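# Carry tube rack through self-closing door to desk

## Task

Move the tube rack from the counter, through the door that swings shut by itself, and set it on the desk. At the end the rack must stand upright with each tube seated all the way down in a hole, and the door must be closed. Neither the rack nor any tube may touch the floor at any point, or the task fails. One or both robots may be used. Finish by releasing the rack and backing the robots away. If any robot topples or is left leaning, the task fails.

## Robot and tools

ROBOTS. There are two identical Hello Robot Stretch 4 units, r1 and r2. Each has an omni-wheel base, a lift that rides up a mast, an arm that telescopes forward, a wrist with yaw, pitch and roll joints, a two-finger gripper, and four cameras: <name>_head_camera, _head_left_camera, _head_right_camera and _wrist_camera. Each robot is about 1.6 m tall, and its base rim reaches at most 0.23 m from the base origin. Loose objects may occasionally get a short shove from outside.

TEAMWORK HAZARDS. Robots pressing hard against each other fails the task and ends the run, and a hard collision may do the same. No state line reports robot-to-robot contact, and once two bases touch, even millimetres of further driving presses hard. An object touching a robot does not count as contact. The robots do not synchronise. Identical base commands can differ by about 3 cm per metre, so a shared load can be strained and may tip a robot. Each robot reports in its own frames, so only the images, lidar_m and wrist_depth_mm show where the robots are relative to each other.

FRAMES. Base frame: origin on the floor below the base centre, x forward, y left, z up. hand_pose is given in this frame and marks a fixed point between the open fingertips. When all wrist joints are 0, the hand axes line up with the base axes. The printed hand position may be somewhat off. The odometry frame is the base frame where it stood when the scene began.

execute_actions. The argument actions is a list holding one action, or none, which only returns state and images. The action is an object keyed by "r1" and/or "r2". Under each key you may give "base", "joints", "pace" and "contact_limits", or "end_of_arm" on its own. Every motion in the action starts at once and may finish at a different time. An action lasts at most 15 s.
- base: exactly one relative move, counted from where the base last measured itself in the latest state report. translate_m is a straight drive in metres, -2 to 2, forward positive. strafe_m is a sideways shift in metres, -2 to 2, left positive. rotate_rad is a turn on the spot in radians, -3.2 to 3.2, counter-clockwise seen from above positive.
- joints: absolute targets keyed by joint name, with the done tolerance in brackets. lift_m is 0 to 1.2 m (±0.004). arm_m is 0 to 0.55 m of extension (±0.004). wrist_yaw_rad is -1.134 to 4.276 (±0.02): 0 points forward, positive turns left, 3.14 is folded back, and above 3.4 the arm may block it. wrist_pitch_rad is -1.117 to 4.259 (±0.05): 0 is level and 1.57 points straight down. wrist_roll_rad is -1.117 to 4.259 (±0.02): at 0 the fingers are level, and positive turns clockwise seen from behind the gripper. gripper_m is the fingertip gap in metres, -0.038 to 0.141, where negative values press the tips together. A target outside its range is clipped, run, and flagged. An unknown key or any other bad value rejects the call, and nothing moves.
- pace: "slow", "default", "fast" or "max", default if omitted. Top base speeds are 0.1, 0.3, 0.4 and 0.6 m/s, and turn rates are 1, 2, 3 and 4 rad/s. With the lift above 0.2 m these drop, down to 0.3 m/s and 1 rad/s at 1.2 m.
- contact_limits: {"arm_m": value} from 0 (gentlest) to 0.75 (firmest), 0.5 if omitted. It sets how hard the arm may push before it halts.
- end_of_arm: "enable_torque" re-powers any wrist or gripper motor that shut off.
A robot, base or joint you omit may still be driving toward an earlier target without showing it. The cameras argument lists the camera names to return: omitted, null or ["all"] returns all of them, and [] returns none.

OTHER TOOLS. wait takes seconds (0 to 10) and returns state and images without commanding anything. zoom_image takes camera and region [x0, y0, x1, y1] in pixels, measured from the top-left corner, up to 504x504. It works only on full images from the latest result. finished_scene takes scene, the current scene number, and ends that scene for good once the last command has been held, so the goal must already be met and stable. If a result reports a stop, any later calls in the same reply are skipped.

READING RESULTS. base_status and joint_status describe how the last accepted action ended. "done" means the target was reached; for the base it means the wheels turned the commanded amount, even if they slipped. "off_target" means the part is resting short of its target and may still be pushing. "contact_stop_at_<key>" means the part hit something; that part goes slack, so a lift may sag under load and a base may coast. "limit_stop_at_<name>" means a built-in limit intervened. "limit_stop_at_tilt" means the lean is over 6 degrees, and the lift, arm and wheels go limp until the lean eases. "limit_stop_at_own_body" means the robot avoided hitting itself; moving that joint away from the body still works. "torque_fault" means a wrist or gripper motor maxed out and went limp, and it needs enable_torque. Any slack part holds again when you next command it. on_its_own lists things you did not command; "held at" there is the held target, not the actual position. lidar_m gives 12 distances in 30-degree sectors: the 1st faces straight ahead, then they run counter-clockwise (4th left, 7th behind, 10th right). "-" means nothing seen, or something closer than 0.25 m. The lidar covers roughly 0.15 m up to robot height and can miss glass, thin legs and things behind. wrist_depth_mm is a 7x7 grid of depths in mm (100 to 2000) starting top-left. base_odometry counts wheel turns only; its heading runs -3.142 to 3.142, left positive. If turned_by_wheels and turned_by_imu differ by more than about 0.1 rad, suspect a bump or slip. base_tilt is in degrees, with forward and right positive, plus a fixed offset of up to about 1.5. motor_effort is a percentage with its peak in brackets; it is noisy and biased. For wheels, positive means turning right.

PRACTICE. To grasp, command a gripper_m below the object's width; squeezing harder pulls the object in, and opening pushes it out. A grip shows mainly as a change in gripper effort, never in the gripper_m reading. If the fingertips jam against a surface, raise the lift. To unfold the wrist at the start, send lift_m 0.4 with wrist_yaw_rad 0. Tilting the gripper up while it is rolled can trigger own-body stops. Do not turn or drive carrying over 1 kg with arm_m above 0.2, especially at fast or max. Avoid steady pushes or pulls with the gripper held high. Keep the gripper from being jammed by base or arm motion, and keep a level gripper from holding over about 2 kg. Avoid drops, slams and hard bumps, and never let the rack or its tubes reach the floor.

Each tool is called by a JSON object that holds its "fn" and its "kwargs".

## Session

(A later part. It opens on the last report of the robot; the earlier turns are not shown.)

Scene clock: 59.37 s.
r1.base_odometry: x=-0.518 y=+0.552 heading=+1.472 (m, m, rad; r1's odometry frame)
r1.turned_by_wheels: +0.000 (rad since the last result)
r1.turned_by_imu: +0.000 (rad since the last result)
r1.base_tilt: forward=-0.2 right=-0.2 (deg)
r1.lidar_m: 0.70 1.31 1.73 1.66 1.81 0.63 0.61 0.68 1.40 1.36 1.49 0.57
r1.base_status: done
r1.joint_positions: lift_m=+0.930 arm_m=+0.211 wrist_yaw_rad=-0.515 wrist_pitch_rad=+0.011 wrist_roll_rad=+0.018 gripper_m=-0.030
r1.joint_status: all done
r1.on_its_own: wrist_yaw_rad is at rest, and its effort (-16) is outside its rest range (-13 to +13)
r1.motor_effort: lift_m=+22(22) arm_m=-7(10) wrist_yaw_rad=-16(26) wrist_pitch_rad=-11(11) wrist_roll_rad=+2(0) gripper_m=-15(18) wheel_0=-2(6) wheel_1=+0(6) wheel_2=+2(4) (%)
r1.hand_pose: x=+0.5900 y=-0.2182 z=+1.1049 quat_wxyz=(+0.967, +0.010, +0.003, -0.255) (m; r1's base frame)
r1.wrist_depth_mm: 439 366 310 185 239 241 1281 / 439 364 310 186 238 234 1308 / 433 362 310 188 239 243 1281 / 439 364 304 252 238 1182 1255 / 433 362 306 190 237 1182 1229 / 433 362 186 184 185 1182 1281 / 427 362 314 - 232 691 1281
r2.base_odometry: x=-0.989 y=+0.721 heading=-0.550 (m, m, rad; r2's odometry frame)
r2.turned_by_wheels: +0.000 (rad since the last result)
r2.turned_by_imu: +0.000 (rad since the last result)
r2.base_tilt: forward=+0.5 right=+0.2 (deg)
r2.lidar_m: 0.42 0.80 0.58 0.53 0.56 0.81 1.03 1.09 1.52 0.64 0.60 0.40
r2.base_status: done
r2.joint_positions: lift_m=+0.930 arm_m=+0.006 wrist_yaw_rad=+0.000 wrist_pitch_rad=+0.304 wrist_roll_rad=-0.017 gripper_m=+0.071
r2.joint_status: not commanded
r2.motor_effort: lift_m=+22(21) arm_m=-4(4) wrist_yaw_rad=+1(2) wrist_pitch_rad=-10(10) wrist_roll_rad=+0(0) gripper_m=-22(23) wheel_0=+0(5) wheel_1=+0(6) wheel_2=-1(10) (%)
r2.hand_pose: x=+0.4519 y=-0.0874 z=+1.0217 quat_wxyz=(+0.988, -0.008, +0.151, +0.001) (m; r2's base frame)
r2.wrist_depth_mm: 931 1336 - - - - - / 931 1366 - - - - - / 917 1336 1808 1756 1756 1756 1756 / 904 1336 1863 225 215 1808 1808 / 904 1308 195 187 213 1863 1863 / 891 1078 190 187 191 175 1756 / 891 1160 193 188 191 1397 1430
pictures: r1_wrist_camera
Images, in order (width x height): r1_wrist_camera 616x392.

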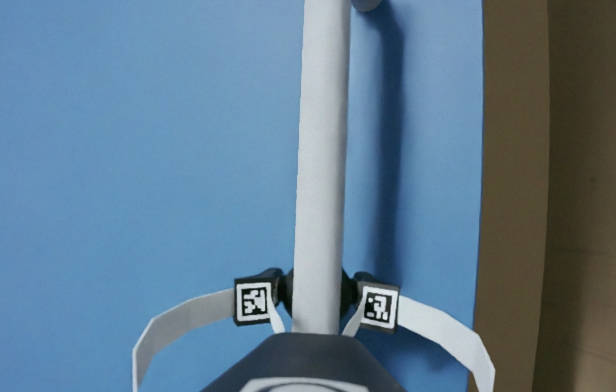

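{"fn": "execute_actions", "kwargs": {"actions": [{"r1":{"base":{"strafe_m":0.135},"joints":{"arm_m":0.146},"pace":"slow"}}], "cameras": []}}

{"fn": "execute_actions", "kwargs": {"actions": [{"r1":{"base":{"strafe_m":0.131},"joints":{"arm_m":0.112},"pace":"slow"},"r2":{"base":{"rotate_rad":-1.565},"pace":"slow"}}], "cameras": ["r1_wrist_camera","r2_head_camera"]}}

Scene clock: 63.87 s.
r1.base_odometry: x=-0.653 y=+0.565 heading=+1.472 (m, m, rad; r1's odometry frame)
r1.turned_by_wheels: +0.000 (rad since the last result)
r1.turned_by_imu: +0.000 (rad since the last result)
r1.base_tilt: forward=-0.2 right=-0.1 (deg)
r1.lidar_m: 0.69 1.32 1.59 1.54 1.68 1.37 0.57 0.67 1.53 1.49 1.60 0.51
r1.base_status: done
r1.joint_positions: lift_m=+0.930 arm_m=+0.147 wrist_yaw_rad=-0.519 wrist_pitch_rad=+0.011 wrist_roll_rad=+0.018 gripper_m=-0.030
r1.joint_status: all done
r1.motor_effort: lift_m=+22(22) arm_m=-6(12) wrist_yaw_rad=-6(63) wrist_pitch_rad=-11(11) wrist_roll_rad=+0(2) gripper_m=-15(20) wheel_0=-3(5) wheel_1=-1(5) wheel_2=+0(10) (%)
r1.hand_pose: x=+0.5251 y=-0.2189 z=+1.1048 quat_wxyz=(+0.966, +0.010, +0.003, -0.256) (m; r1's base frame)
r1.wrist_depth_mm: 647 462 342 181 232 208 1397 / 654 449 340 182 233 207 1430 / 627 442 338 184 233 208 1397 / 621 442 336 189 231 208 1397 / 627 439 336 185 230 207 1366 / 627 445 186 183 183 205 1397 / 609 442 347 - 223 209 1397
r2.base_odometry: x=-0.989 y=+0.721 heading=-0.550 (m, m, rad; r2's odometry frame)
r2.turned_by_wheels: +0.000 (rad since the last result)
r2.turned_by_imu: +0.001 (rad since the last result)
r2.base_tilt: forward=+0.5 right=+0.2 (deg)
r2.lidar_m: 0.40 0.82 0.57 0.54 0.58 0.83 1.06 1.08 1.50 1.19 0.64 0.44
r2.base_status: not commanded
r2.joint_positions: lift_m=+0.930 arm_m=+0.006 wrist_yaw_rad=+0.000 wrist_pitch_rad=+0.304 wrist_roll_rad=-0.017 gripper_m=+0.071
r2.joint_status: not commanded
r2.motor_effort: lift_m=+22(21) arm_m=-4(4) wrist_yaw_rad=+1(1) wrist_pitch_rad=-11(11) wrist_roll_rad=+0(1) gripper_m=-25(24) wheel_0=+0(1) wheel_1=+0(0) wheel_2=-1(1) (%)
r2.hand_pose: x=+0.4519 y=-0.0874 z=+1.0217 quat_wxyz=(+0.988, -0.008, +0.151, +0.001) (m; r2's base frame)
r2.wrist_depth_mm: 946 1366 - - - - - / 931 1336 - - - - - / 917 1336 1863 1756 1756 1756 1756 / 904 1281 1863 226 215 1756 1808 / 917 1308 195 183 212 1921 1863 / 891 1078 190 187 191 175 1808 / 878 1205 193 189 191 1430 1464
pictures: none
No camera images: the call's "cameras" was empty. Leave "cameras" out to get every camera's image.

Scene clock: 66.70 s.
r1.base_odometry: x=-0.783 y=+0.578 heading=+1.472 (m, m, rad; r1's odometry frame)
r1.turned_by_wheels: +0.000 (rad since the last result)
r1.turned_by_imu: +0.000 (rad since the last result)
r1.base_tilt: forward=-0.2 right=-0.1 (deg)
r1.lidar_m: 0.72 1.36 1.45 1.42 1.52 1.36 1.31 0.76 0.64 1.61 1.72 0.46
r1.base_status: done
r1.joint_positions: lift_m=+0.930 arm_m=+0.113 wrist_yaw_rad=-0.521 wrist_pitch_rad=+0.010 wrist_roll_rad=+0.018 gripper_m=-0.030
r1.joint_status: all done
r1.motor_effort: lift_m=+22(22) arm_m=-5(11) wrist_yaw_rad=+2(64) wrist_pitch_rad=-6(12) wrist_roll_rad=+2(0) gripper_m=-14(19) wheel_0=-1(6) wheel_1=-1(9) wheel_2=-1(10) (%)
r1.hand_pose: x=+0.4905 y=-0.2194 z=+1.1052 quat_wxyz=(+0.966, +0.010, +0.002, -0.258) (m; r1's base frame)
r1.wrist_depth_mm: 820 640 397 183 230 189 1464 / 798 621 389 180 232 189 1464 / 820 609 387 179 230 190 1464 / 820 597 387 177 229 189 1499 / 820 591 379 179 228 189 1430 / 820 591 184 177 183 186 1499 / 820 597 394 - 218 176 1430
r2.base_odometry: x=-0.989 y=+0.721 heading=-2.114 (m, m, rad; r2's odometry frame)
r2.turned_by_wheels: -1.565 (rad since the last result)
r2.turned_by_imu: -1.570 (rad since the last result)
r2.base_tilt: forward=+0.5 right=+0.1 (deg)
r2.lidar_m: 0.40 0.71 0.83 2.00 0.82 0.57 0.56 0.59 0.78 1.06 1.08 0.45
r2.base_status: done
r2.joint_positions: lift_m=+0.930 arm_m=+0.006 wrist_yaw_rad=+0.000 wrist_pitch_rad=+0.304 wrist_roll_rad=-0.017 gripper_m=+0.071
r2.joint_status: not commanded
r2.motor_effort: lift_m=+21(21) arm_m=-4(4) wrist_yaw_rad=+1(1) wrist_pitch_rad=-10(10) wrist_roll_rad=+1(0) gripper_m=-23(24) wheel_0=+1(4) wheel_1=+1(4) wheel_2=+0(5) (%)
r2.hand_pose: x=+0.4519 y=-0.0874 z=+1.0217 quat_wxyz=(+0.988, -0.008, +0.151, +0.001) (m; r2's base frame)
r2.wrist_depth_mm: 1708 1708 - - 1661 1618 1576 / 778 1008 - - 1756 1661 1661 / 1921 1863 - - 1756 1756 1708 / 1983 1921 1661 226 218 1863 1708 / - - 195 190 224 1921 1708 / - 1921 190 190 191 175 1576 / 1661 1499 193 190 191 1430 1430
pictures: r1_wrist_camera, r2_head_camera
Images, in order (width x height): r1_wrist_camera 616x392, r2_head_camera 420x560.

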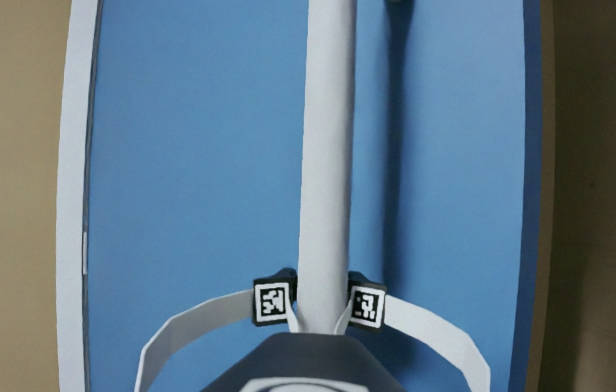

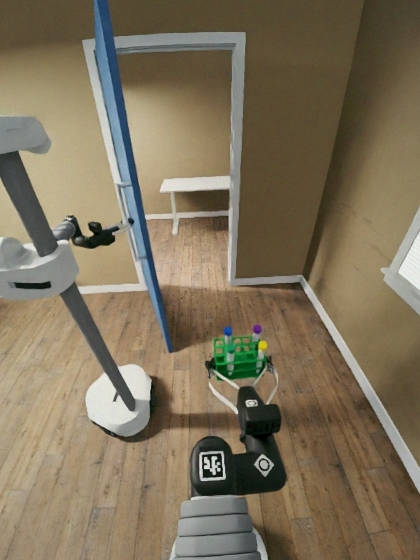

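{"fn": "execute_actions", "kwargs": {"actions": [{"r2":{"base":{"strafe_m":-0.07},"pace":"slow"}}], "cameras": []}}

{"fn": "execute_actions", "kwargs": {"actions": [{"r2":{"base":{"translate_m":1.25}}}], "cameras": ["r2_head_camera","r2_head_right_camera"]}}

Scene clock: 69.87 s.
r1.base_odometry: x=-0.783 y=+0.578 heading=+1.472 (m, m, rad; r1's odometry frame)
r1.turned_by_wheels: +0.000 (rad since the last result)
r1.turned_by_imu: +0.000 (rad since the last result)
r1.base_tilt: forward=-0.2 right=+0.0 (deg)
r1.lidar_m: 0.74 1.34 1.44 1.40 1.55 1.37 1.33 0.79 0.71 1.63 1.70 0.46
r1.base_status: not commanded
r1.joint_positions: lift_m=+0.930 arm_m=+0.113 wrist_yaw_rad=-0.521 wrist_pitch_rad=+0.010 wrist_roll_rad=+0.018 gripper_m=-0.030
r1.joint_status: not commanded
r1.motor_effort: lift_m=+22(22) arm_m=-5(5) wrist_yaw_rad=+0(3) wrist_pitch_rad=-7(8) wrist_roll_rad=+0(1) gripper_m=-15(16) wheel_0=-1(1) wheel_1=-1(1) wheel_2=-1(1) (%)
r1.hand_pose: x=+0.4905 y=-0.2194 z=+1.1052 quat_wxyz=(+0.966, +0.010, +0.002, -0.258) (m; r1's base frame)
r1.wrist_depth_mm: 809 640 397 237 230 189 1537 / 809 621 394 180 230 189 1537 / 820 609 387 178 230 189 1537 / 820 603 387 177 229 189 1464 / 820 591 382 178 227 187 1464 / 820 597 184 176 182 186 1464 / 831 597 392 - 219 176 1499
r2.base_odometry: x=-1.049 y=+0.757 heading=-2.114 (m, m, rad; r2's odometry frame)
r2.turned_by_wheels: +0.000 (rad since the last result)
r2.turned_by_imu: +0.001 (rad since the last result)
r2.base_tilt: forward=+0.5 right=+0.2 (deg)
r2.lidar_m: 0.40 0.76 0.81 2.07 0.81 0.58 0.56 0.57 0.80 0.99 1.03 0.46
r2.base_status: done
r2.joint_positions: lift_m=+0.930 arm_m=+0.006 wrist_yaw_rad=+0.000 wrist_pitch_rad=+0.304 wrist_roll_rad=-0.017 gripper_m=+0.071
r2.joint_status: not commanded
r2.motor_effort: lift_m=+21(22) arm_m=-4(4) wrist_yaw_rad=+0(1) wrist_pitch_rad=-11(11) wrist_roll_rad=+0(0) gripper_m=-24(25) wheel_0=+1(6) wheel_1=+1(5) wheel_2=+0(4) (%)
r2.hand_pose: x=+0.4519 y=-0.0874 z=+1.0217 quat_wxyz=(+0.988, -0.008, +0.151, +0.001) (m; r2's base frame)
r2.wrist_depth_mm: 1661 1281 - - 1618 1618 1499 / 854 1281 - - 1661 1661 1576 / 1863 1808 - - 1756 1708 1576 / 1983 1921 - 225 215 1921 1661 / - - 195 188 183 1921 1618 / - 1921 191 189 191 175 1499 / 1661 1499 193 190 191 1397 1430
pictures: none
No camera images: the call's "cameras" was empty. Leave "cameras" out to get every camera's image.

Scene clock: 75.50 s.
r1.base_odometry: x=-0.783 y=+0.578 heading=+1.472 (m, m, rad; r1's odometry frame)
r1.turned_by_wheels: +0.000 (rad since the last result)
r1.turned_by_imu: +0.001 (rad since the last result)
r1.base_tilt: forward=-0.3 right=-0.1 (deg)
r1.lidar_m: 0.72 1.35 1.45 1.41 1.53 1.37 1.33 1.42 1.69 1.62 0.58 0.46
r1.base_status: not commanded
r1.joint_positions: lift_m=+0.930 arm_m=+0.113 wrist_yaw_rad=-0.521 wrist_pitch_rad=+0.010 wrist_roll_rad=+0.018 gripper_m=-0.030
r1.joint_status: not commanded
r1.motor_effort: lift_m=+22(22) arm_m=-5(5) wrist_yaw_rad=+1(1) wrist_pitch_rad=-7(5) wrist_roll_rad=+1(2) gripper_m=-15(16) wheel_0=-1(1) wheel_1=-1(1) wheel_2=-2(1) (%)
r1.hand_pose: x=+0.4905 y=-0.2194 z=+1.1052 quat_wxyz=(+0.966, +0.010, +0.002, -0.258) (m; r1's base frame)
r1.wrist_depth_mm: 798 640 397 237 231 189 1499 / 809 621 392 180 231 189 1499 / 809 615 384 178 229 190 1464 / 820 603 384 178 229 189 488 / 809 597 382 179 228 188 525 / 820 591 184 176 183 186 1499 / 809 597 392 - 218 175 1464
r2.base_odometry: x=-1.695 y=-0.313 heading=-2.114 (m, m, rad; r2's odometry frame)
r2.turned_by_wheels: +0.000 (rad since the last result)
r2.turned_by_imu: +0.004 (rad since the last result)
r2.base_tilt: forward=+0.4 right=+0.2 (deg)
r2.lidar_m: 0.40 0.81 0.41 0.34 0.52 0.64 1.80 1.39 1.03 0.99 1.06 0.42
r2.base_status: done
r2.joint_positions: lift_m=+0.930 arm_m=+0.006 wrist_yaw_rad=+0.000 wrist_pitch_rad=+0.304 wrist_roll_rad=-0.017 gripper_m=+0.071
r2.joint_status: not commanded
r2.motor_effort: lift_m=+21(21) arm_m=-4(4) wrist_yaw_rad=+1(1) wrist_pitch_rad=-11(11) wrist_roll_rad=-1(1) gripper_m=-25(23) wheel_0=+0(6) wheel_1=+1(5) wheel_2=+0(12) (%)
r2.hand_pose: x=+0.4519 y=-0.0874 z=+1.0217 quat_wxyz=(+0.988, -0.008, +0.151, +0.001) (m; r2's base frame)
r2.wrist_depth_mm: - - - - - 492 492 / - - - - - 508 512 / - - - - 1921 535 535 / - - - 227 218 564 564 / - - 195 186 213 585 591 / - 1983 190 188 192 174 609 / 1618 1499 193 190 191 654 654
pictures: r2_head_camera, r2_head_right_camera
Images, in order (width x height): r2_head_camera 420x560, r2_head_right_camera 420x672.

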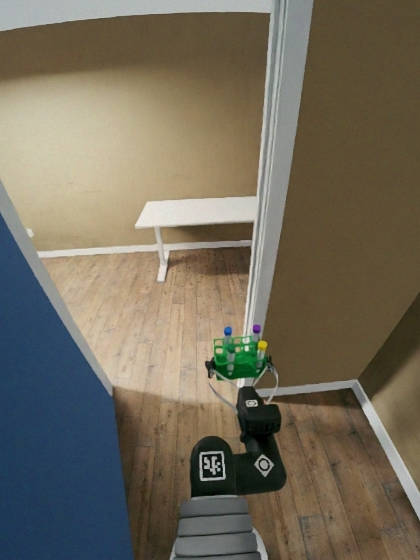

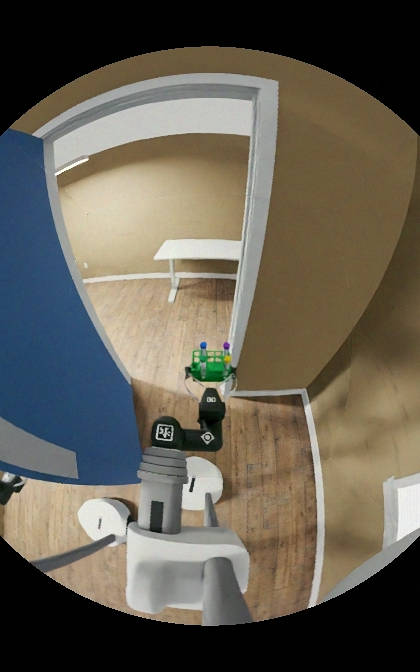

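{"fn": "execute_actions", "kwargs": {"actions": [{"r2":{"base":{"rotate_rad":0.2},"pace":"slow"}}], "cameras": []}}

{"fn": "execute_actions", "kwargs": {"actions": [{"r2":{"base":{"translate_m":0.55}}}], "cameras": ["r2_head_camera","r2_head_right_camera"]}}

Scene clock: 78.40 s.
r1.base_odometry: x=-0.783 y=+0.578 heading=+1.472 (m, m, rad; r1's odometry frame)
r1.turned_by_wheels: +0.000 (rad since the last result)
r1.turned_by_imu: +0.000 (rad since the last result)
r1.base_tilt: forward=-0.2 right=+0.0 (deg)
r1.lidar_m: 0.71 1.34 1.45 1.41 1.53 1.36 1.32 1.44 1.67 1.62 0.56 0.45
r1.base_status: not commanded
r1.joint_positions: lift_m=+0.930 arm_m=+0.113 wrist_yaw_rad=-0.521 wrist_pitch_rad=+0.010 wrist_roll_rad=+0.018 gripper_m=-0.030
r1.joint_status: not commanded
r1.motor_effort: lift_m=+21(22) arm_m=-5(5) wrist_yaw_rad=+1(1) wrist_pitch_rad=-8(6) wrist_roll_rad=+1(2) gripper_m=-16(14) wheel_0=-1(1) wheel_1=-2(1) wheel_2=-1(2) (%)
r1.hand_pose: x=+0.4905 y=-0.2194 z=+1.1052 quat_wxyz=(+0.966, +0.010, +0.002, -0.258) (m; r1's base frame)
r1.wrist_depth_mm: 809 634 397 237 231 188 1499 / 809 621 392 180 230 189 1499 / 809 609 387 178 230 190 1464 / 820 603 384 178 229 189 466 / 809 591 379 179 228 187 549 / 809 591 184 176 183 186 1499 / 820 591 392 - 218 176 1464
r2.base_odometry: x=-1.695 y=-0.313 heading=-1.914 (m, m, rad; r2's odometry frame)
r2.turned_by_wheels: +0.200 (rad since the last result)
r2.turned_by_imu: +0.201 (rad since the last result)
r2.base_tilt: forward=+0.5 right=+0.2 (deg)
r2.lidar_m: 0.41 0.56 0.35 0.33 0.58 1.80 1.78 1.20 0.99 1.01 0.96 0.42
r2.base_status: done
r2.joint_positions: lift_m=+0.930 arm_m=+0.006 wrist_yaw_rad=+0.000 wrist_pitch_rad=+0.304 wrist_roll_rad=-0.017 gripper_m=+0.071
r2.joint_status: not commanded
r2.motor_effort: lift_m=+22(22) arm_m=-4(4) wrist_yaw_rad=+1(1) wrist_pitch_rad=-10(10) wrist_roll_rad=+0(0) gripper_m=-24(25) wheel_0=-2(5) wheel_1=-1(3) wheel_2=+0(7) (%)
r2.hand_pose: x=+0.4519 y=-0.0874 z=+1.0217 quat_wxyz=(+0.988, -0.008, +0.151, +0.001) (m; r2's base frame)
r2.wrist_depth_mm: - - - - - - 469 / - - - - - - 462 / 820 - - - 1921 1921 473 / 809 - - 226 214 - 488 / 809 - 195 185 213 580 508 / 768 1808 190 188 192 174 525 / 741 1499 193 190 191 640 569
pictures: none
No camera images: the call's "cameras" was empty. Leave "cameras" out to get every camera's image.

Scene clock: 81.73 s.
r1.base_odometry: x=-0.783 y=+0.578 heading=+1.472 (m, m, rad; r1's odometry frame)
r1.turned_by_wheels: +0.000 (rad since the last result)
r1.turned_by_imu: +0.000 (rad since the last result)
r1.base_tilt: forward=-0.3 right=+0.0 (deg)
r1.lidar_m: 0.74 1.35 1.45 1.42 1.50 1.37 1.33 1.42 1.69 1.62 1.69 0.46
r1.base_status: not commanded
r1.joint_positions: lift_m=+0.930 arm_m=+0.113 wrist_yaw_rad=-0.521 wrist_pitch_rad=+0.010 wrist_roll_rad=+0.018 gripper_m=-0.030
r1.joint_status: not commanded
r1.motor_effort: lift_m=+22(22) arm_m=-5(5) wrist_yaw_rad=+1(2) wrist_pitch_rad=-8(6) wrist_roll_rad=+2(2) gripper_m=-16(16) wheel_0=-1(1) wheel_1=-2(2) wheel_2=-1(2) (%)
r1.hand_pose: x=+0.4905 y=-0.2194 z=+1.1052 quat_wxyz=(+0.966, +0.010, +0.002, -0.258) (m; r1's base frame)
r1.wrist_depth_mm: 820 647 399 237 231 190 1499 / 809 621 394 180 231 189 1464 / 809 603 389 179 231 190 1499 / 820 597 387 177 230 189 1464 / 809 603 382 179 227 188 1430 / 798 597 184 176 183 186 1499 / 820 597 389 - 218 176 1499
r2.base_odometry: x=-1.881 y=-0.831 heading=-1.914 (m, m, rad; r2's odometry frame)
r2.turned_by_wheels: +0.000 (rad since the last result)
r2.turned_by_imu: +0.002 (rad since the last result)
r2.base_tilt: forward=+0.5 right=+0.2 (deg)
r2.lidar_m: 0.40 2.69 0.44 0.40 0.41 0.52 2.34 1.33 1.12 0.59 0.38 0.46
r2.base_status: done
r2.joint_positions: lift_m=+0.930 arm_m=+0.006 wrist_yaw_rad=+0.000 wrist_pitch_rad=+0.304 wrist_roll_rad=-0.017 gripper_m=+0.071
r2.joint_status: not commanded
r2.motor_effort: lift_m=+22(22) arm_m=-4(4) wrist_yaw_rad=+1(2) wrist_pitch_rad=-10(11) wrist_roll_rad=+0(0) gripper_m=-24(22) wheel_0=+0(4) wheel_1=-1(4) wheel_2=+1(9) (%)
r2.hand_pose: x=+0.4519 y=-0.0874 z=+1.0217 quat_wxyz=(+0.988, -0.008, +0.151, +0.001) (m; r2's base frame)
r2.wrist_depth_mm: - - - - 1921 1863 1756 / - - - - - 1921 1808 / - - - 1921 1618 1756 1863 / - - - 228 214 1397 1921 / - - 195 187 213 - - / - 1921 190 189 192 175 1708 / 1618 1464 193 189 191 1397 1430
pictures: r2_head_camera, r2_head_right_camera
Images, in order (width x height): r2_head_camera 420x560, r2_head_right_camera 420x672.

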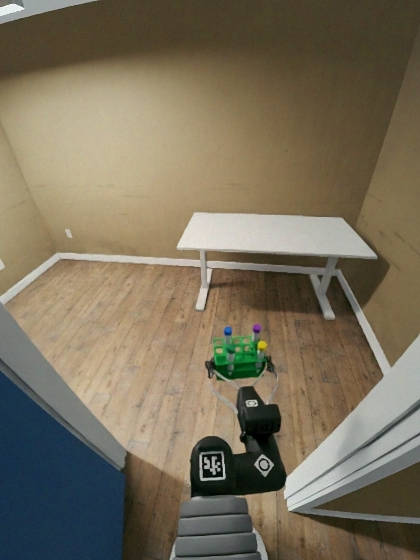

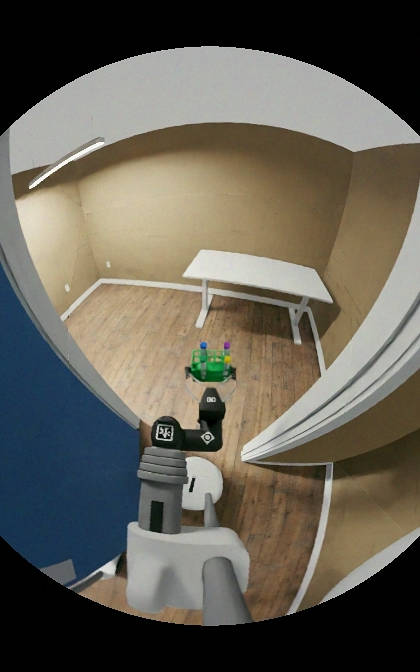

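{"fn": "execute_actions", "kwargs": {"actions": [{"r2":{"base":{"translate_m":0.65}}}], "cameras": []}}

{"fn": "execute_actions", "kwargs": {"actions": [{"r1":{"base":{"strafe_m":-0.131},"joints":{"arm_m":0.146},"pace":"slow"},"r2":{"base":{"rotate_rad":-0.42},"pace":"slow"}}], "cameras": []}}

{"fn": "execute_actions", "kwargs": {"actions": [{"r1":{"base":{"strafe_m":-0.135},"joints":{"arm_m":0.21},"pace":"slow"},"r2":{"base":{"translate_m":0.35}}}], "cameras": ["r2_head_camera","r2_wrist_camera"]}}

Scene clock: 88.03 s.
r1.base_odometry: x=-0.783 y=+0.578 heading=+1.472 (m, m, rad; r1's odometry frame)
r1.turned_by_wheels: +0.000 (rad since the last result)
r1.turned_by_imu: +0.001 (rad since the last result)
r1.base_tilt: forward=-0.2 right=+0.1 (deg)
r1.lidar_m: 0.72 1.34 1.44 1.41 1.51 1.37 1.31 1.40 1.67 1.61 1.71 0.45
r1.base_status: not commanded
r1.joint_positions: lift_m=+0.930 arm_m=+0.113 wrist_yaw_rad=-0.521 wrist_pitch_rad=+0.010 wrist_roll_rad=+0.018 gripper_m=-0.030
r1.joint_status: not commanded
r1.motor_effort: lift_m=+22(22) arm_m=-5(5) wrist_yaw_rad=+2(2) wrist_pitch_rad=-6(7) wrist_roll_rad=+2(2) gripper_m=-17(14) wheel_0=-1(1) wheel_1=-1(1) wheel_2=-1(2) (%)
r1.hand_pose: x=+0.4905 y=-0.2194 z=+1.1052 quat_wxyz=(+0.966, +0.010, +0.002, -0.258) (m; r1's base frame)
r1.wrist_depth_mm: 820 634 397 237 230 189 1537 / 798 627 394 180 231 189 1499 / 831 609 387 179 230 189 1499 / 820 603 387 178 229 189 1464 / 798 597 384 179 228 188 1464 / 809 597 183 176 183 186 1464 / 820 591 389 - 218 176 1499
r2.base_odometry: x=-2.100 y=-1.443 heading=-1.914 (m, m, rad; r2's odometry frame)
r2.turned_by_wheels: +0.000 (rad since the last result)
r2.turned_by_imu: +0.002 (rad since the last result)
r2.base_tilt: forward=+0.5 right=+0.2 (deg)
r2.lidar_m: 0.41 1.97 2.48 0.54 0.51 0.66 2.89 0.50 0.48 1.24 1.17 0.40
r2.base_status: done
r2.joint_positions: lift_m=+0.930 arm_m=+0.006 wrist_yaw_rad=+0.000 wrist_pitch_rad=+0.304 wrist_roll_rad=-0.017 gripper_m=+0.071
r2.joint_status: not commanded
r2.motor_effort: lift_m=+21(22) arm_m=-4(4) wrist_yaw_rad=+1(1) wrist_pitch_rad=-10(10) wrist_roll_rad=-3(1) gripper_m=-23(23) wheel_0=-1(2) wheel_1=+0(5) wheel_2=+2(8) (%)
r2.hand_pose: x=+0.4519 y=-0.0874 z=+1.0217 quat_wxyz=(+0.988, -0.008, +0.151, +0.001) (m; r2's base frame)
r2.wrist_depth_mm: 1661 1537 1537 1430 1366 1281 1205 / 1756 1708 1576 1537 1397 1336 1308 / 1921 1756 1708 1499 1464 1397 1366 / - 1863 1708 226 214 1098 1138 / - 1983 195 185 213 759 831 / - 1921 190 189 191 175 715 / 1618 1464 193 193 191 1397 1464
pictures: none
No camera images: the call's "cameras" was empty. Leave "cameras" out to get every camera's image.

Scene clock: 90.50 s.
r1.base_odometry: x=-0.653 y=+0.565 heading=+1.472 (m, m, rad; r1's odometry frame)
r1.turned_by_wheels: +0.000 (rad since the last result)
r1.turned_by_imu: +0.000 (rad since the last result)
r1.base_tilt: forward=-0.2 right=-0.1 (deg)
r1.lidar_m: 0.71 1.34 1.58 1.53 1.68 1.36 1.34 1.45 1.55 1.51 1.63 0.49
r1.base_status: done
r1.joint_positions: lift_m=+0.930 arm_m=+0.146 wrist_yaw_rad=-0.515 wrist_pitch_rad=+0.009 wrist_roll_rad=+0.018 gripper_m=-0.030
r1.joint_status: all done
r1.on_its_own: wrist_yaw_rad is at rest, and its effort (-17) is outside its rest range (-13 to +13)
r1.motor_effort: lift_m=+22(22) arm_m=+2(7) wrist_yaw_rad=-17(21) wrist_pitch_rad=-6(5) wrist_roll_rad=+1(2) gripper_m=-15(18) wheel_0=+0(7) wheel_1=-1(6) wheel_2=+4(3) (%)
r1.hand_pose: x=+0.5246 y=-0.2181 z=+1.1053 quat_wxyz=(+0.967, +0.010, +0.002, -0.255) (m; r1's base frame)
r1.wrist_depth_mm: 654 462 340 182 229 204 1397 / 661 455 336 251 228 203 1397 / 647 449 332 181 226 203 1397 / 640 442 332 179 227 202 1366 / 627 439 332 178 226 201 1397 / 634 439 185 177 184 201 1397 / 615 442 336 - 218 204 1336
r2.base_odometry: x=-2.100 y=-1.443 heading=-2.334 (m, m, rad; r2's odometry frame)
r2.turned_by_wheels: -0.420 (rad since the last result)
r2.turned_by_imu: -0.421 (rad since the last result)
r2.base_tilt: forward=+0.5 right=+0.2 (deg)
r2.lidar_m: 0.41 0.92 2.08 2.49 0.53 0.53 0.66 2.36 0.48 0.52 1.27 0.42
r2.base_status: done
r2.joint_positions: lift_m=+0.930 arm_m=+0.006 wrist_yaw_rad=+0.000 wrist_pitch_rad=+0.304 wrist_roll_rad=-0.017 gripper_m=+0.071
r2.joint_status: not commanded
r2.motor_effort: lift_m=+22(21) arm_m=-4(4) wrist_yaw_rad=+0(0) wrist_pitch_rad=-10(10) wrist_roll_rad=-1(1) gripper_m=-22(24) wheel_0=+1(3) wheel_1=+2(6) wheel_2=+0(5) (%)
r2.hand_pose: x=+0.4519 y=-0.0874 z=+1.0217 quat_wxyz=(+0.988, -0.008, +0.151, +0.001) (m; r2's base frame)
r2.wrist_depth_mm: 1308 1336 1397 1430 1464 1576 1336 / 1336 1366 1464 1499 1537 1618 1397 / 1430 1464 1499 1537 1618 1661 1397 / 1464 1430 1255 226 214 1098 1160 / 1078 960 195 186 213 917 1366 / 809 778 190 189 191 175 1397 / 1618 1205 193 193 191 1397 1430
pictures: none
No camera images: the call's "cameras" was empty. Leave "cameras" out to get every camera's image.

Scene clock: 93.13 s.
r1.base_odometry: x=-0.519 y=+0.552 heading=+1.473 (m, m, rad; r1's odometry frame)
r1.turned_by_wheels: +0.001 (rad since the last result)
r1.turned_by_imu: +0.001 (rad since the last result)
r1.base_tilt: forward=-0.2 right=+0.0 (deg)
r1.lidar_m: 0.68 1.32 1.73 1.68 1.80 1.40 1.34 1.43 1.39 1.36 1.49 0.54
r1.base_status: done
r1.joint_positions: lift_m=+0.930 arm_m=+0.210 wrist_yaw_rad=-0.512 wrist_pitch_rad=+0.010 wrist_roll_rad=+0.018 gripper_m=-0.030
r1.joint_status: all done
r1.on_its_own: wrist_yaw_rad is at rest, and its effort (-26) is outside its rest range (-13 to +13)
r1.motor_effort: lift_m=+22(22) arm_m=+2(6) wrist_yaw_rad=-26(24) wrist_pitch_rad=-7(5) wrist_roll_rad=+1(1) gripper_m=-15(16) wheel_0=+3(5) wheel_1=+0(8) wheel_2=+5(6) (%)
r1.hand_pose: x=+0.5892 y=-0.2175 z=+1.1053 quat_wxyz=(+0.967, +0.010, +0.002, -0.253) (m; r1's base frame)
r1.wrist_depth_mm: 436 364 301 183 231 220 1255 / 439 357 300 180 231 215 1308 / 433 355 300 179 231 220 1281 / 430 353 298 178 229 1182 1308 / 430 353 300 180 229 1205 1255 / 430 353 183 176 183 1182 1281 / 424 357 301 - 224 1182 1255
r2.base_odometry: x=-2.342 y=-1.695 heading=-2.334 (m, m, rad; r2's odometry frame)
r2.turned_by_wheels: +0.000 (rad since the last result)
r2.turned_by_imu: +0.001 (rad since the last result)
r2.base_tilt: forward=+0.5 right=+0.2 (deg)
r2.lidar_m: 0.42 0.60 0.73 2.56 1.11 0.79 0.90 0.68 0.65 1.15 1.15 0.41
r2.base_status: done
r2.joint_positions: lift_m=+0.930 arm_m=+0.006 wrist_yaw_rad=+0.000 wrist_pitch_rad=+0.304 wrist_roll_rad=-0.017 gripper_m=+0.071
r2.joint_status: not commanded
r2.motor_effort: lift_m=+21(21) arm_m=-4(4) wrist_yaw_rad=+1(2) wrist_pitch_rad=-10(11) wrist_roll_rad=-1(2) gripper_m=-24(25) wheel_0=+0(6) wheel_1=-1(4) wheel_2=+0(8) (%)
r2.hand_pose: x=+0.4519 y=-0.0874 z=+1.0217 quat_wxyz=(+0.988, -0.008, +0.151, +0.001) (m; r2's base frame)
r2.wrist_depth_mm: 1008 1060 1078 1138 1160 1229 1229 / 1060 1098 1138 1160 1205 1255 1281 / 1078 1160 1160 1205 224 1336 1308 / 1138 1182 1205 225 214 1118 1205 / 991 960 195 186 212 788 842 / 759 699 190 189 191 175 654 / 603 554 193 193 192 564 1078
pictures: r2_head_camera, r2_wrist_camera
Images, in order (width x height): r2_head_camera 420x560, r2_wrist_camera 616x392.

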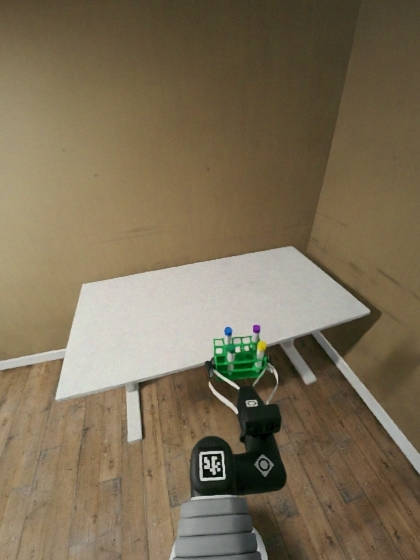

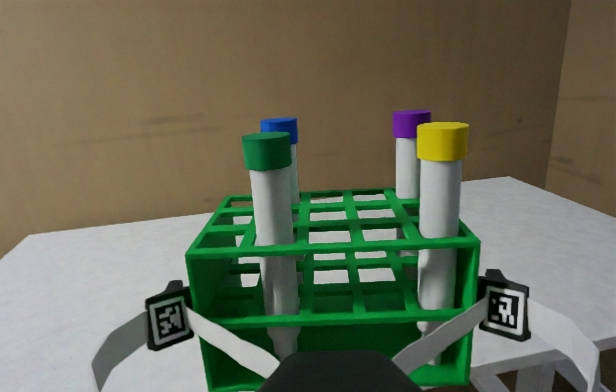

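{"fn": "execute_actions", "kwargs": {"actions": [{"r1":{"base":{"strafe_m":-0.115},"joints":{"arm_m":0.30},"pace":"slow"},"r2":{"joints":{"arm_m":0.43,"lift_m":0.74}}}], "cameras": []}}

{"fn": "execute_actions", "kwargs": {"actions": [{"r1":{"base":{"strafe_m":-0.096},"joints":{"arm_m":0.40},"pace":"slow"},"r2":{"joints":{"lift_m":0.68},"pace":"slow"}}], "cameras": ["r2_head_camera","r2_wrist_camera"]}}

Scene clock: 97.87 s.
r1.base_odometry: x=-0.404 y=+0.541 heading=+1.473 (m, m, rad; r1's odometry frame)
r1.turned_by_wheels: +0.000 (rad since the last result)
r1.turned_by_imu: +0.001 (rad since the last result)
r1.base_tilt: forward=-0.2 right=+0.0 (deg)
r1.lidar_m: 0.76 1.29 1.82 1.79 1.84 1.39 1.34 1.42 1.29 1.24 1.35 0.63
r1.base_status: done
r1.joint_positions: lift_m=+0.930 arm_m=+0.299 wrist_yaw_rad=-0.516 wrist_pitch_rad=+0.010 wrist_roll_rad=+0.018 gripper_m=-0.030
r1.joint_status: all done
r1.on_its_own: wrist_yaw_rad is at rest, and its effort (-14) is outside its rest range (-13 to +13)
r1.motor_effort: lift_m=+22(22) arm_m=+4(5) wrist_yaw_rad=-14(25) wrist_pitch_rad=-6(8) wrist_roll_rad=+2(1) gripper_m=-14(15) wheel_0=+1(7) wheel_1=+1(2) wheel_2=+3(5) (%)
r1.hand_pose: x=+0.6781 y=-0.2183 z=+1.1053 quat_wxyz=(+0.967, +0.010, +0.002, -0.255) (m; r1's base frame)
r1.wrist_depth_mm: 338 310 278 178 236 1042 1138 / 338 306 277 179 236 1042 1160 / 336 304 278 181 236 1042 1160 / 336 304 276 183 235 1042 1160 / 336 306 276 181 236 1060 1138 / 336 306 185 179 184 1078 1160 / 336 304 278 - 234 1098 1160
r2.base_odometry: x=-2.342 y=-1.695 heading=-2.334 (m, m, rad; r2's odometry frame)
r2.turned_by_wheels: +0.000 (rad since the last result)
r2.turned_by_imu: +0.001 (rad since the last result)
r2.base_tilt: forward=+0.5 right=+0.2 (deg)
r2.lidar_m: 0.59 0.59 0.73 2.54 1.09 0.79 0.90 0.68 0.66 1.16 1.17 0.69
r2.base_status: not commanded
r2.joint_positions: lift_m=+0.740 arm_m=+0.429 wrist_yaw_rad=+0.000 wrist_pitch_rad=+0.303 wrist_roll_rad=-0.017 gripper_m=+0.071
r2.joint_status: all done
r2.motor_effort: lift_m=+14(19) arm_m=+4(6) wrist_yaw_rad=+0(2) wrist_pitch_rad=-10(11) wrist_roll_rad=-1(2) gripper_m=-25(24) wheel_0=+0(0) wheel_1=-1(1) wheel_2=+0(0) (%)
r2.hand_pose: x=+0.8755 y=-0.0874 z=+0.8324 quat_wxyz=(+0.988, -0.008, +0.151, +0.001) (m; r2's base frame)
r2.wrist_depth_mm: 668 683 707 741 768 788 831 / 699 715 741 768 798 820 854 / 723 741 768 798 820 854 891 / 732 759 668 225 215 597 621 / 539 521 196 184 213 418 449 / 404 382 190 189 192 175 353 / 327 296 193 190 191 278 283
pictures: none
No camera images: the call's "cameras" was empty. Leave "cameras" out to get every camera's image.

Scene clock: 100.17 s.
r1.base_odometry: x=-0.309 y=+0.531 heading=+1.473 (m, m, rad; r1's odometry frame)
r1.turned_by_wheels: +0.000 (rad since the last result)
r1.turned_by_imu: +0.001 (rad since the last result)
r1.base_tilt: forward=-0.2 right=+0.0 (deg)
r1.lidar_m: 0.75 1.24 1.89 1.87 1.82 1.40 1.35 1.46 1.18 1.16 1.25 0.75
r1.base_status: done
r1.joint_positions: lift_m=+0.930 arm_m=+0.399 wrist_yaw_rad=-0.518 wrist_pitch_rad=+0.010 wrist_roll_rad=+0.018 gripper_m=-0.030
r1.joint_status: all done
r1.motor_effort: lift_m=+22(22) arm_m=+4(4) wrist_yaw_rad=-6(16) wrist_pitch_rad=-6(5) wrist_roll_rad=+2(2) gripper_m=-16(16) wheel_0=+1(6) wheel_1=+0(4) wheel_2=+2(3) (%)
r1.hand_pose: x=+0.7773 y=-0.2189 z=+1.1053 quat_wxyz=(+0.967, +0.010, +0.002, -0.256) (m; r1's base frame)
r1.wrist_depth_mm: 282 272 260 178 240 891 1042 / 283 271 262 180 242 904 1025 / 283 272 262 183 242 904 1008 / 283 271 262 182 242 904 1025 / 282 273 260 179 242 904 1025 / 283 272 183 178 185 904 1008 / 282 273 262 - 241 931 1025
r2.base_odometry: x=-2.342 y=-1.695 heading=-2.334 (m, m, rad; r2's odometry frame)
r2.turned_by_wheels: +0.000 (rad since the last result)
r2.turned_by_imu: +0.000 (rad since the last result)
r2.base_tilt: forward=+0.5 right=+0.2 (deg)
r2.lidar_m: 0.59 0.59 0.73 2.56 1.12 0.76 0.84 0.69 0.69 1.15 1.17 0.74
r2.base_status: not commanded
r2.joint_positions: lift_m=+0.680 arm_m=+0.429 wrist_yaw_rad=+0.000 wrist_pitch_rad=+0.303 wrist_roll_rad=-0.017 gripper_m=+0.071
r2.joint_status: all done
r2.motor_effort: lift_m=+14(13) arm_m=+4(4) wrist_yaw_rad=+0(1) wrist_pitch_rad=-10(10) wrist_roll_rad=+0(1) gripper_m=-25(25) wheel_0=+0(0) wheel_1=-1(1) wheel_2=+0(0) (%)
r2.hand_pose: x=+0.8755 y=-0.0874 z=+0.7724 quat_wxyz=(+0.988, -0.008, +0.151, +0.001) (m; r2's base frame)
r2.wrist_depth_mm: 661 691 715 741 768 788 820 / 691 715 750 768 809 831 854 / 715 741 768 750 647 683 723 / 574 554 492 224 214 436 455 / 394 384 195 185 213 304 330 / 297 279 190 188 192 175 260 / 239 217 193 190 191 205 208
pictures: r2_head_camera, r2_wrist_camera
Images, in order (width x height): r2_head_camera 420x560, r2_wrist_camera 616x392.

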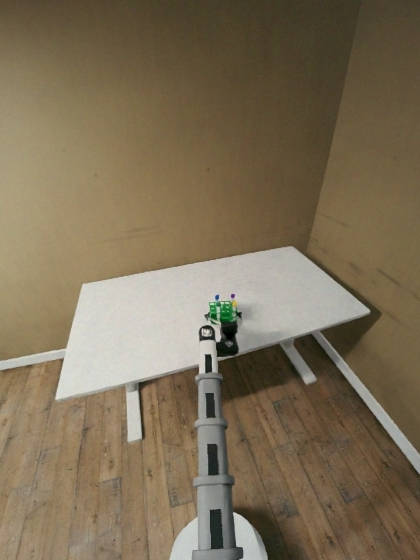

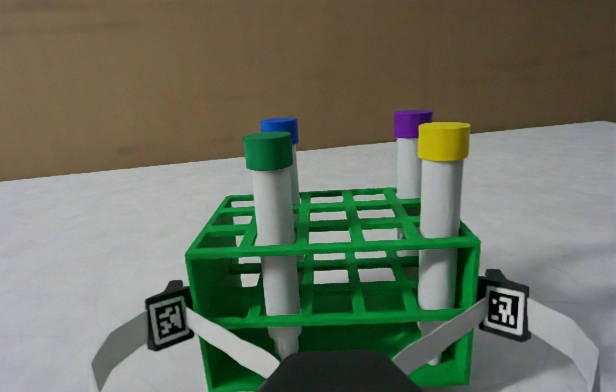

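{"fn": "execute_actions", "kwargs": {"actions": [{"r1":{"base":{"strafe_m":-0.088},"joints":{"arm_m":0.548},"pace":"slow"},"r2":{"joints":{"lift_m":0.671},"pace":"slow"}}], "cameras": []}}

{"fn": "execute_actions", "kwargs": {"actions": [{"r1":{"joints":{"gripper_m":0.1}},"r2":{"joints":{"gripper_m":0.141},"pace":"slow"}}], "cameras": ["r2_wrist_camera","r1_wrist_camera"]}}

{"fn": "execute_actions", "kwargs": {"actions": [{"r1":{"joints":{"arm_m":0.2}},"r2":{"joints":{"arm_m":0.08}}}], "cameras": ["r2_wrist_camera","r1_head_camera","r1_wrist_camera"]}}

{"fn": "zoom_image", "kwargs": {"camera": "r2_wrist_camera", "region": [230,60,430,240]}}

Scene clock: 105.80 s.
r1.base_odometry: x=-0.221 y=+0.523 heading=+1.473 (m, m, rad; r1's odometry frame)
r1.turned_by_wheels: +0.000 (rad since the last result)
r1.turned_by_imu: +0.001 (rad since the last result)
r1.base_tilt: forward=-0.2 right=+0.0 (deg)
r1.lidar_m: 0.87 1.20 1.89 1.99 1.82 1.41 1.37 1.46 1.08 1.07 1.17 0.94
r1.base_status: done
r1.joint_positions: lift_m=+0.930 arm_m=+0.547 wrist_yaw_rad=-0.523 wrist_pitch_rad=+0.009 wrist_roll_rad=+0.018 gripper_m=-0.030
r1.joint_status: all done
r1.motor_effort: lift_m=+22(22) arm_m=+5(6) wrist_yaw_rad=+9(33) wrist_pitch_rad=-6(7) wrist_roll_rad=+0(2) gripper_m=-15(15) wheel_0=-3(9) wheel_1=-1(6) wheel_2=-1(7) (%)
r1.hand_pose: x=+0.9241 y=-0.2199 z=+1.1053 quat_wxyz=(+0.966, +0.010, +0.002, -0.259) (m; r1's base frame)
r1.wrist_depth_mm: 236 239 243 245 251 707 798 / 237 239 242 246 252 699 788 / 237 241 244 183 251 707 798 / 237 241 244 180 251 691 788 / 238 241 244 178 251 715 809 / 237 242 183 177 184 707 809 / 238 241 245 - 252 707 820
r2.base_odometry: x=-2.342 y=-1.695 heading=-2.334 (m, m, rad; r2's odometry frame)
r2.turned_by_wheels: +0.000 (rad since the last result)
r2.turned_by_imu: +0.001 (rad since the last result)
r2.base_tilt: forward=+0.5 right=+0.2 (deg)
r2.lidar_m: 0.61 0.58 0.73 2.55 1.10 0.78 0.78 0.68 0.67 1.15 1.18 0.72
r2.base_status: not commanded
r2.joint_positions: lift_m=+0.671 arm_m=+0.429 wrist_yaw_rad=+0.000 wrist_pitch_rad=+0.303 wrist_roll_rad=-0.017 gripper_m=+0.071
r2.joint_status: all done
r2.motor_effort: lift_m=+14(14) arm_m=+4(4) wrist_yaw_rad=+0(1) wrist_pitch_rad=-10(10) wrist_roll_rad=-1(0) gripper_m=-24(23) wheel_0=+0(0) wheel_1=-1(1) wheel_2=+0(0) (%)
r2.hand_pose: x=+0.8755 y=-0.0874 z=+0.7634 quat_wxyz=(+0.988, -0.008, +0.151, +0.001) (m; r2's base frame)
r2.wrist_depth_mm: 661 683 707 741 759 788 820 / 691 715 741 778 798 842 866 / 723 741 759 715 615 654 691 / 544 521 466 224 215 410 436 / 373 362 196 184 212 287 314 / 282 264 191 187 191 174 250 / 227 205 193 190 191 198 197
pictures: none
No camera images: the call's "cameras" was empty. Leave "cameras" out to get every camera's image.

Scene clock: 109.33 s.
r1.base_odometry: x=-0.221 y=+0.523 heading=+1.473 (m, m, rad; r1's odometry frame)
r1.turned_by_wheels: +0.000 (rad since the last result)
r1.turned_by_imu: +0.001 (rad since the last result)
r1.base_tilt: forward=-0.2 right=+0.0 (deg)
r1.lidar_m: 1.16 1.29 1.88 1.97 1.83 1.39 1.36 1.46 1.10 1.06 1.18 1.24
r1.base_status: not commanded
r1.joint_positions: lift_m=+0.930 arm_m=+0.547 wrist_yaw_rad=-0.520 wrist_pitch_rad=+0.009 wrist_roll_rad=+0.018 gripper_m=+0.100
r1.joint_status: all done
r1.motor_effort: lift_m=+22(22) arm_m=+5(5) wrist_yaw_rad=+1(13) wrist_pitch_rad=-6(8) wrist_roll_rad=+1(0) gripper_m=+0(15) wheel_0=+0(3) wheel_1=+1(1) wheel_2=+0(2) (%)
r1.hand_pose: x=+0.9248 y=-0.2193 z=+1.1053 quat_wxyz=(+0.966, +0.010, +0.002, -0.257) (m; r1's base frame)
r1.wrist_depth_mm: 424 452 500 549 609 691 768 / 424 462 500 549 615 683 788 / 421 455 504 554 615 691 788 / 424 462 500 559 621 699 778 / 427 466 500 559 615 699 798 / 427 452 484 549 591 699 809 / 430 452 504 - 627 715 809
r2.base_odometry: x=-2.342 y=-1.695 heading=-2.334 (m, m, rad; r2's odometry frame)
r2.turned_by_wheels: +0.000 (rad since the last result)
r2.turned_by_imu: +0.001 (rad since the last result)
r2.base_tilt: forward=+0.6 right=+0.2 (deg)
r2.lidar_m: 0.59 0.59 0.70 2.56 1.08 0.74 0.65 0.65 0.67 1.17 1.18 0.73
r2.base_status: not commanded
r2.joint_positions: lift_m=+0.671 arm_m=+0.429 wrist_yaw_rad=+0.000 wrist_pitch_rad=+0.302 wrist_roll_rad=-0.017 gripper_m=+0.141
r2.joint_status: all done
r2.motor_effort: lift_m=+13(14) arm_m=+4(4) wrist_yaw_rad=+0(1) wrist_pitch_rad=-7(10) wrist_roll_rad=+2(0) gripper_m=+0(23) wheel_0=+0(0) wheel_1=-1(1) wheel_2=+0(0) (%)
r2.hand_pose: x=+0.8756 y=-0.0874 z=+0.7637 quat_wxyz=(+0.989, -0.008, +0.151, +0.001) (m; r2's base frame)
r2.wrist_depth_mm: 661 683 723 741 759 788 820 / 691 715 750 778 798 820 866 / 707 741 759 715 233 715 683 / 549 530 504 230 231 442 433 / 377 364 245 200 221 216 315 / 283 254 200 205 197 188 249 / 226 215 213 142 207 205 198
pictures: r1_wrist_camera, r2_wrist_camera
Images, in order (width x height): r1_wrist_camera 616x392, r2_wrist_camera 616x392.

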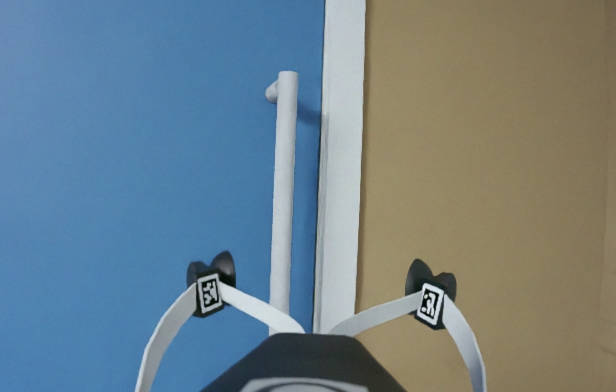

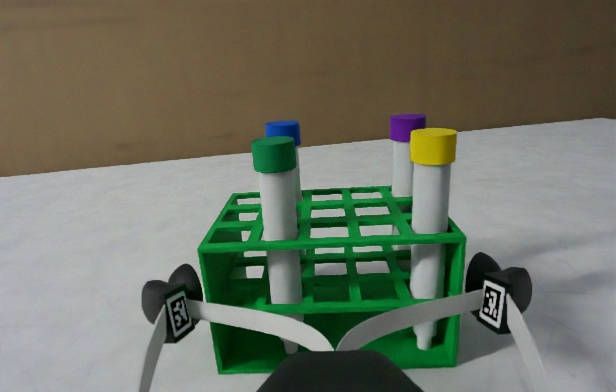

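Scene clock: 111.50 s.
r1.base_odometry: x=-0.221 y=+0.523 heading=+1.473 (m, m, rad; r1's odometry frame)
r1.turned_by_wheels: +0.000 (rad since the last result)
r1.turned_by_imu: +0.000 (rad since the last result)
r1.base_tilt: forward=-0.2 right=-0.1 (deg)
r1.lidar_m: 1.17 1.30 1.93 1.97 1.86 1.41 1.35 1.43 1.11 1.07 1.17 1.26
r1.base_status: not commanded
r1.joint_positions: lift_m=+0.930 arm_m=+0.201 wrist_yaw_rad=-0.520 wrist_pitch_rad=+0.010 wrist_roll_rad=+0.018 gripper_m=+0.100
r1.joint_status: all done
r1.motor_effort: lift_m=+22(22) arm_m=-5(7) wrist_yaw_rad=+0(0) wrist_pitch_rad=-5(8) wrist_roll_rad=+1(1) gripper_m=-1(3) wheel_0=+0(1) wheel_1=+1(1) wheel_2=+0(0) (%)
r1.hand_pose: x=+0.5787 y=-0.2192 z=+1.1053 quat_wxyz=(+0.966, +0.010, +0.002, -0.257) (m; r1's base frame)
r1.wrist_depth_mm: 707 759 831 931 1025 1138 991 / 707 768 842 931 1025 1138 1025 / 707 768 842 931 1042 1118 991 / 715 759 831 931 1042 1160 991 / 715 768 831 931 1025 1160 991 / 715 759 768 917 1008 1138 976 / 732 768 842 - 1060 1138 976
r2.base_odometry: x=-2.342 y=-1.695 heading=-2.334 (m, m, rad; r2's odometry frame)
r2.turned_by_wheels: +0.000 (rad since the last result)
r2.turned_by_imu: +0.000 (rad since the last result)
r2.base_tilt: forward=+0.5 right=+0.1 (deg)
r2.lidar_m: 0.60 0.60 0.71 2.57 1.11 0.75 0.63 0.65 0.69 1.15 1.18 0.71
r2.base_status: not commanded
r2.joint_positions: lift_m=+0.671 arm_m=+0.081 wrist_yaw_rad=+0.000 wrist_pitch_rad=+0.302 wrist_roll_rad=-0.017 gripper_m=+0.141
r2.joint_status: all done
r2.motor_effort: lift_m=+13(14) arm_m=-4(6) wrist_yaw_rad=+1(1) wrist_pitch_rad=-7(7) wrist_roll_rad=+2(1) gripper_m=+1(1) wheel_0=+0(0) wheel_1=-1(1) wheel_2=+0(0) (%)
r2.hand_pose: x=+0.5271 y=-0.0874 z=+0.7637 quat_wxyz=(+0.989, -0.008, +0.151, +0.001) (m; r2's base frame)
r2.wrist_depth_mm: 960 991 1025 1060 1078 1118 1160 / 991 1042 1060 1098 1118 1182 1229 / 1025 976 917 668 691 732 699 / 564 535 512 492 469 452 442 / 379 370 355 370 384 397 917 / 332 336 216 1308 1366 189 1008 / 1182 1229 1229 142 1182 1138 1025
pictures: r1_head_camera, r1_wrist_camera, r2_wrist_camera
Images, in order (width x height): r1_head_camera 420x560, r1_wrist_camera 616x392, r2_wrist_camera 616x392.

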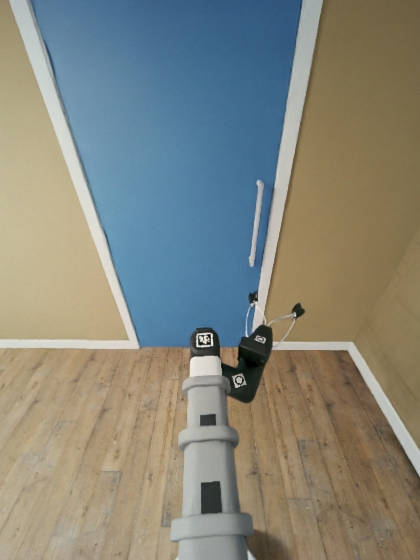

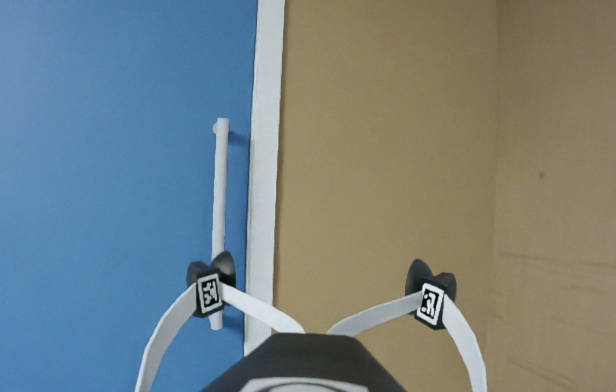

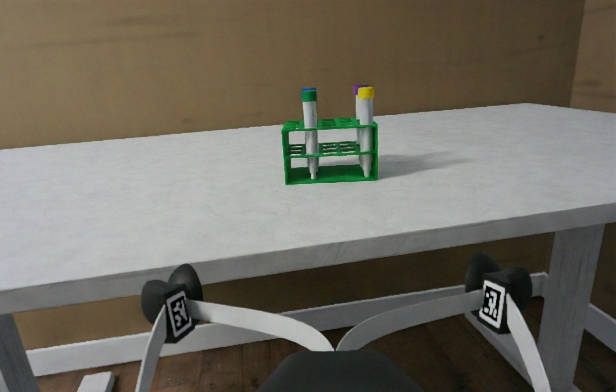

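Region (230, 60, 430, 240) of r2_wrist_camera's 616x392 image, scaled by 2.520; it fills the top 454 rows of this view, and the rest is white.

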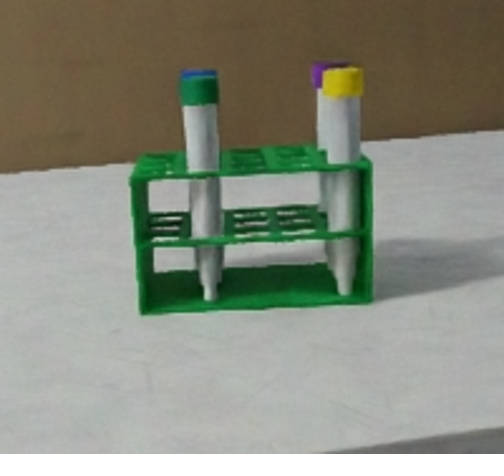

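{"fn": "finished_scene", "kwargs": {"scene": 2}}

The scene is finished: the task was done.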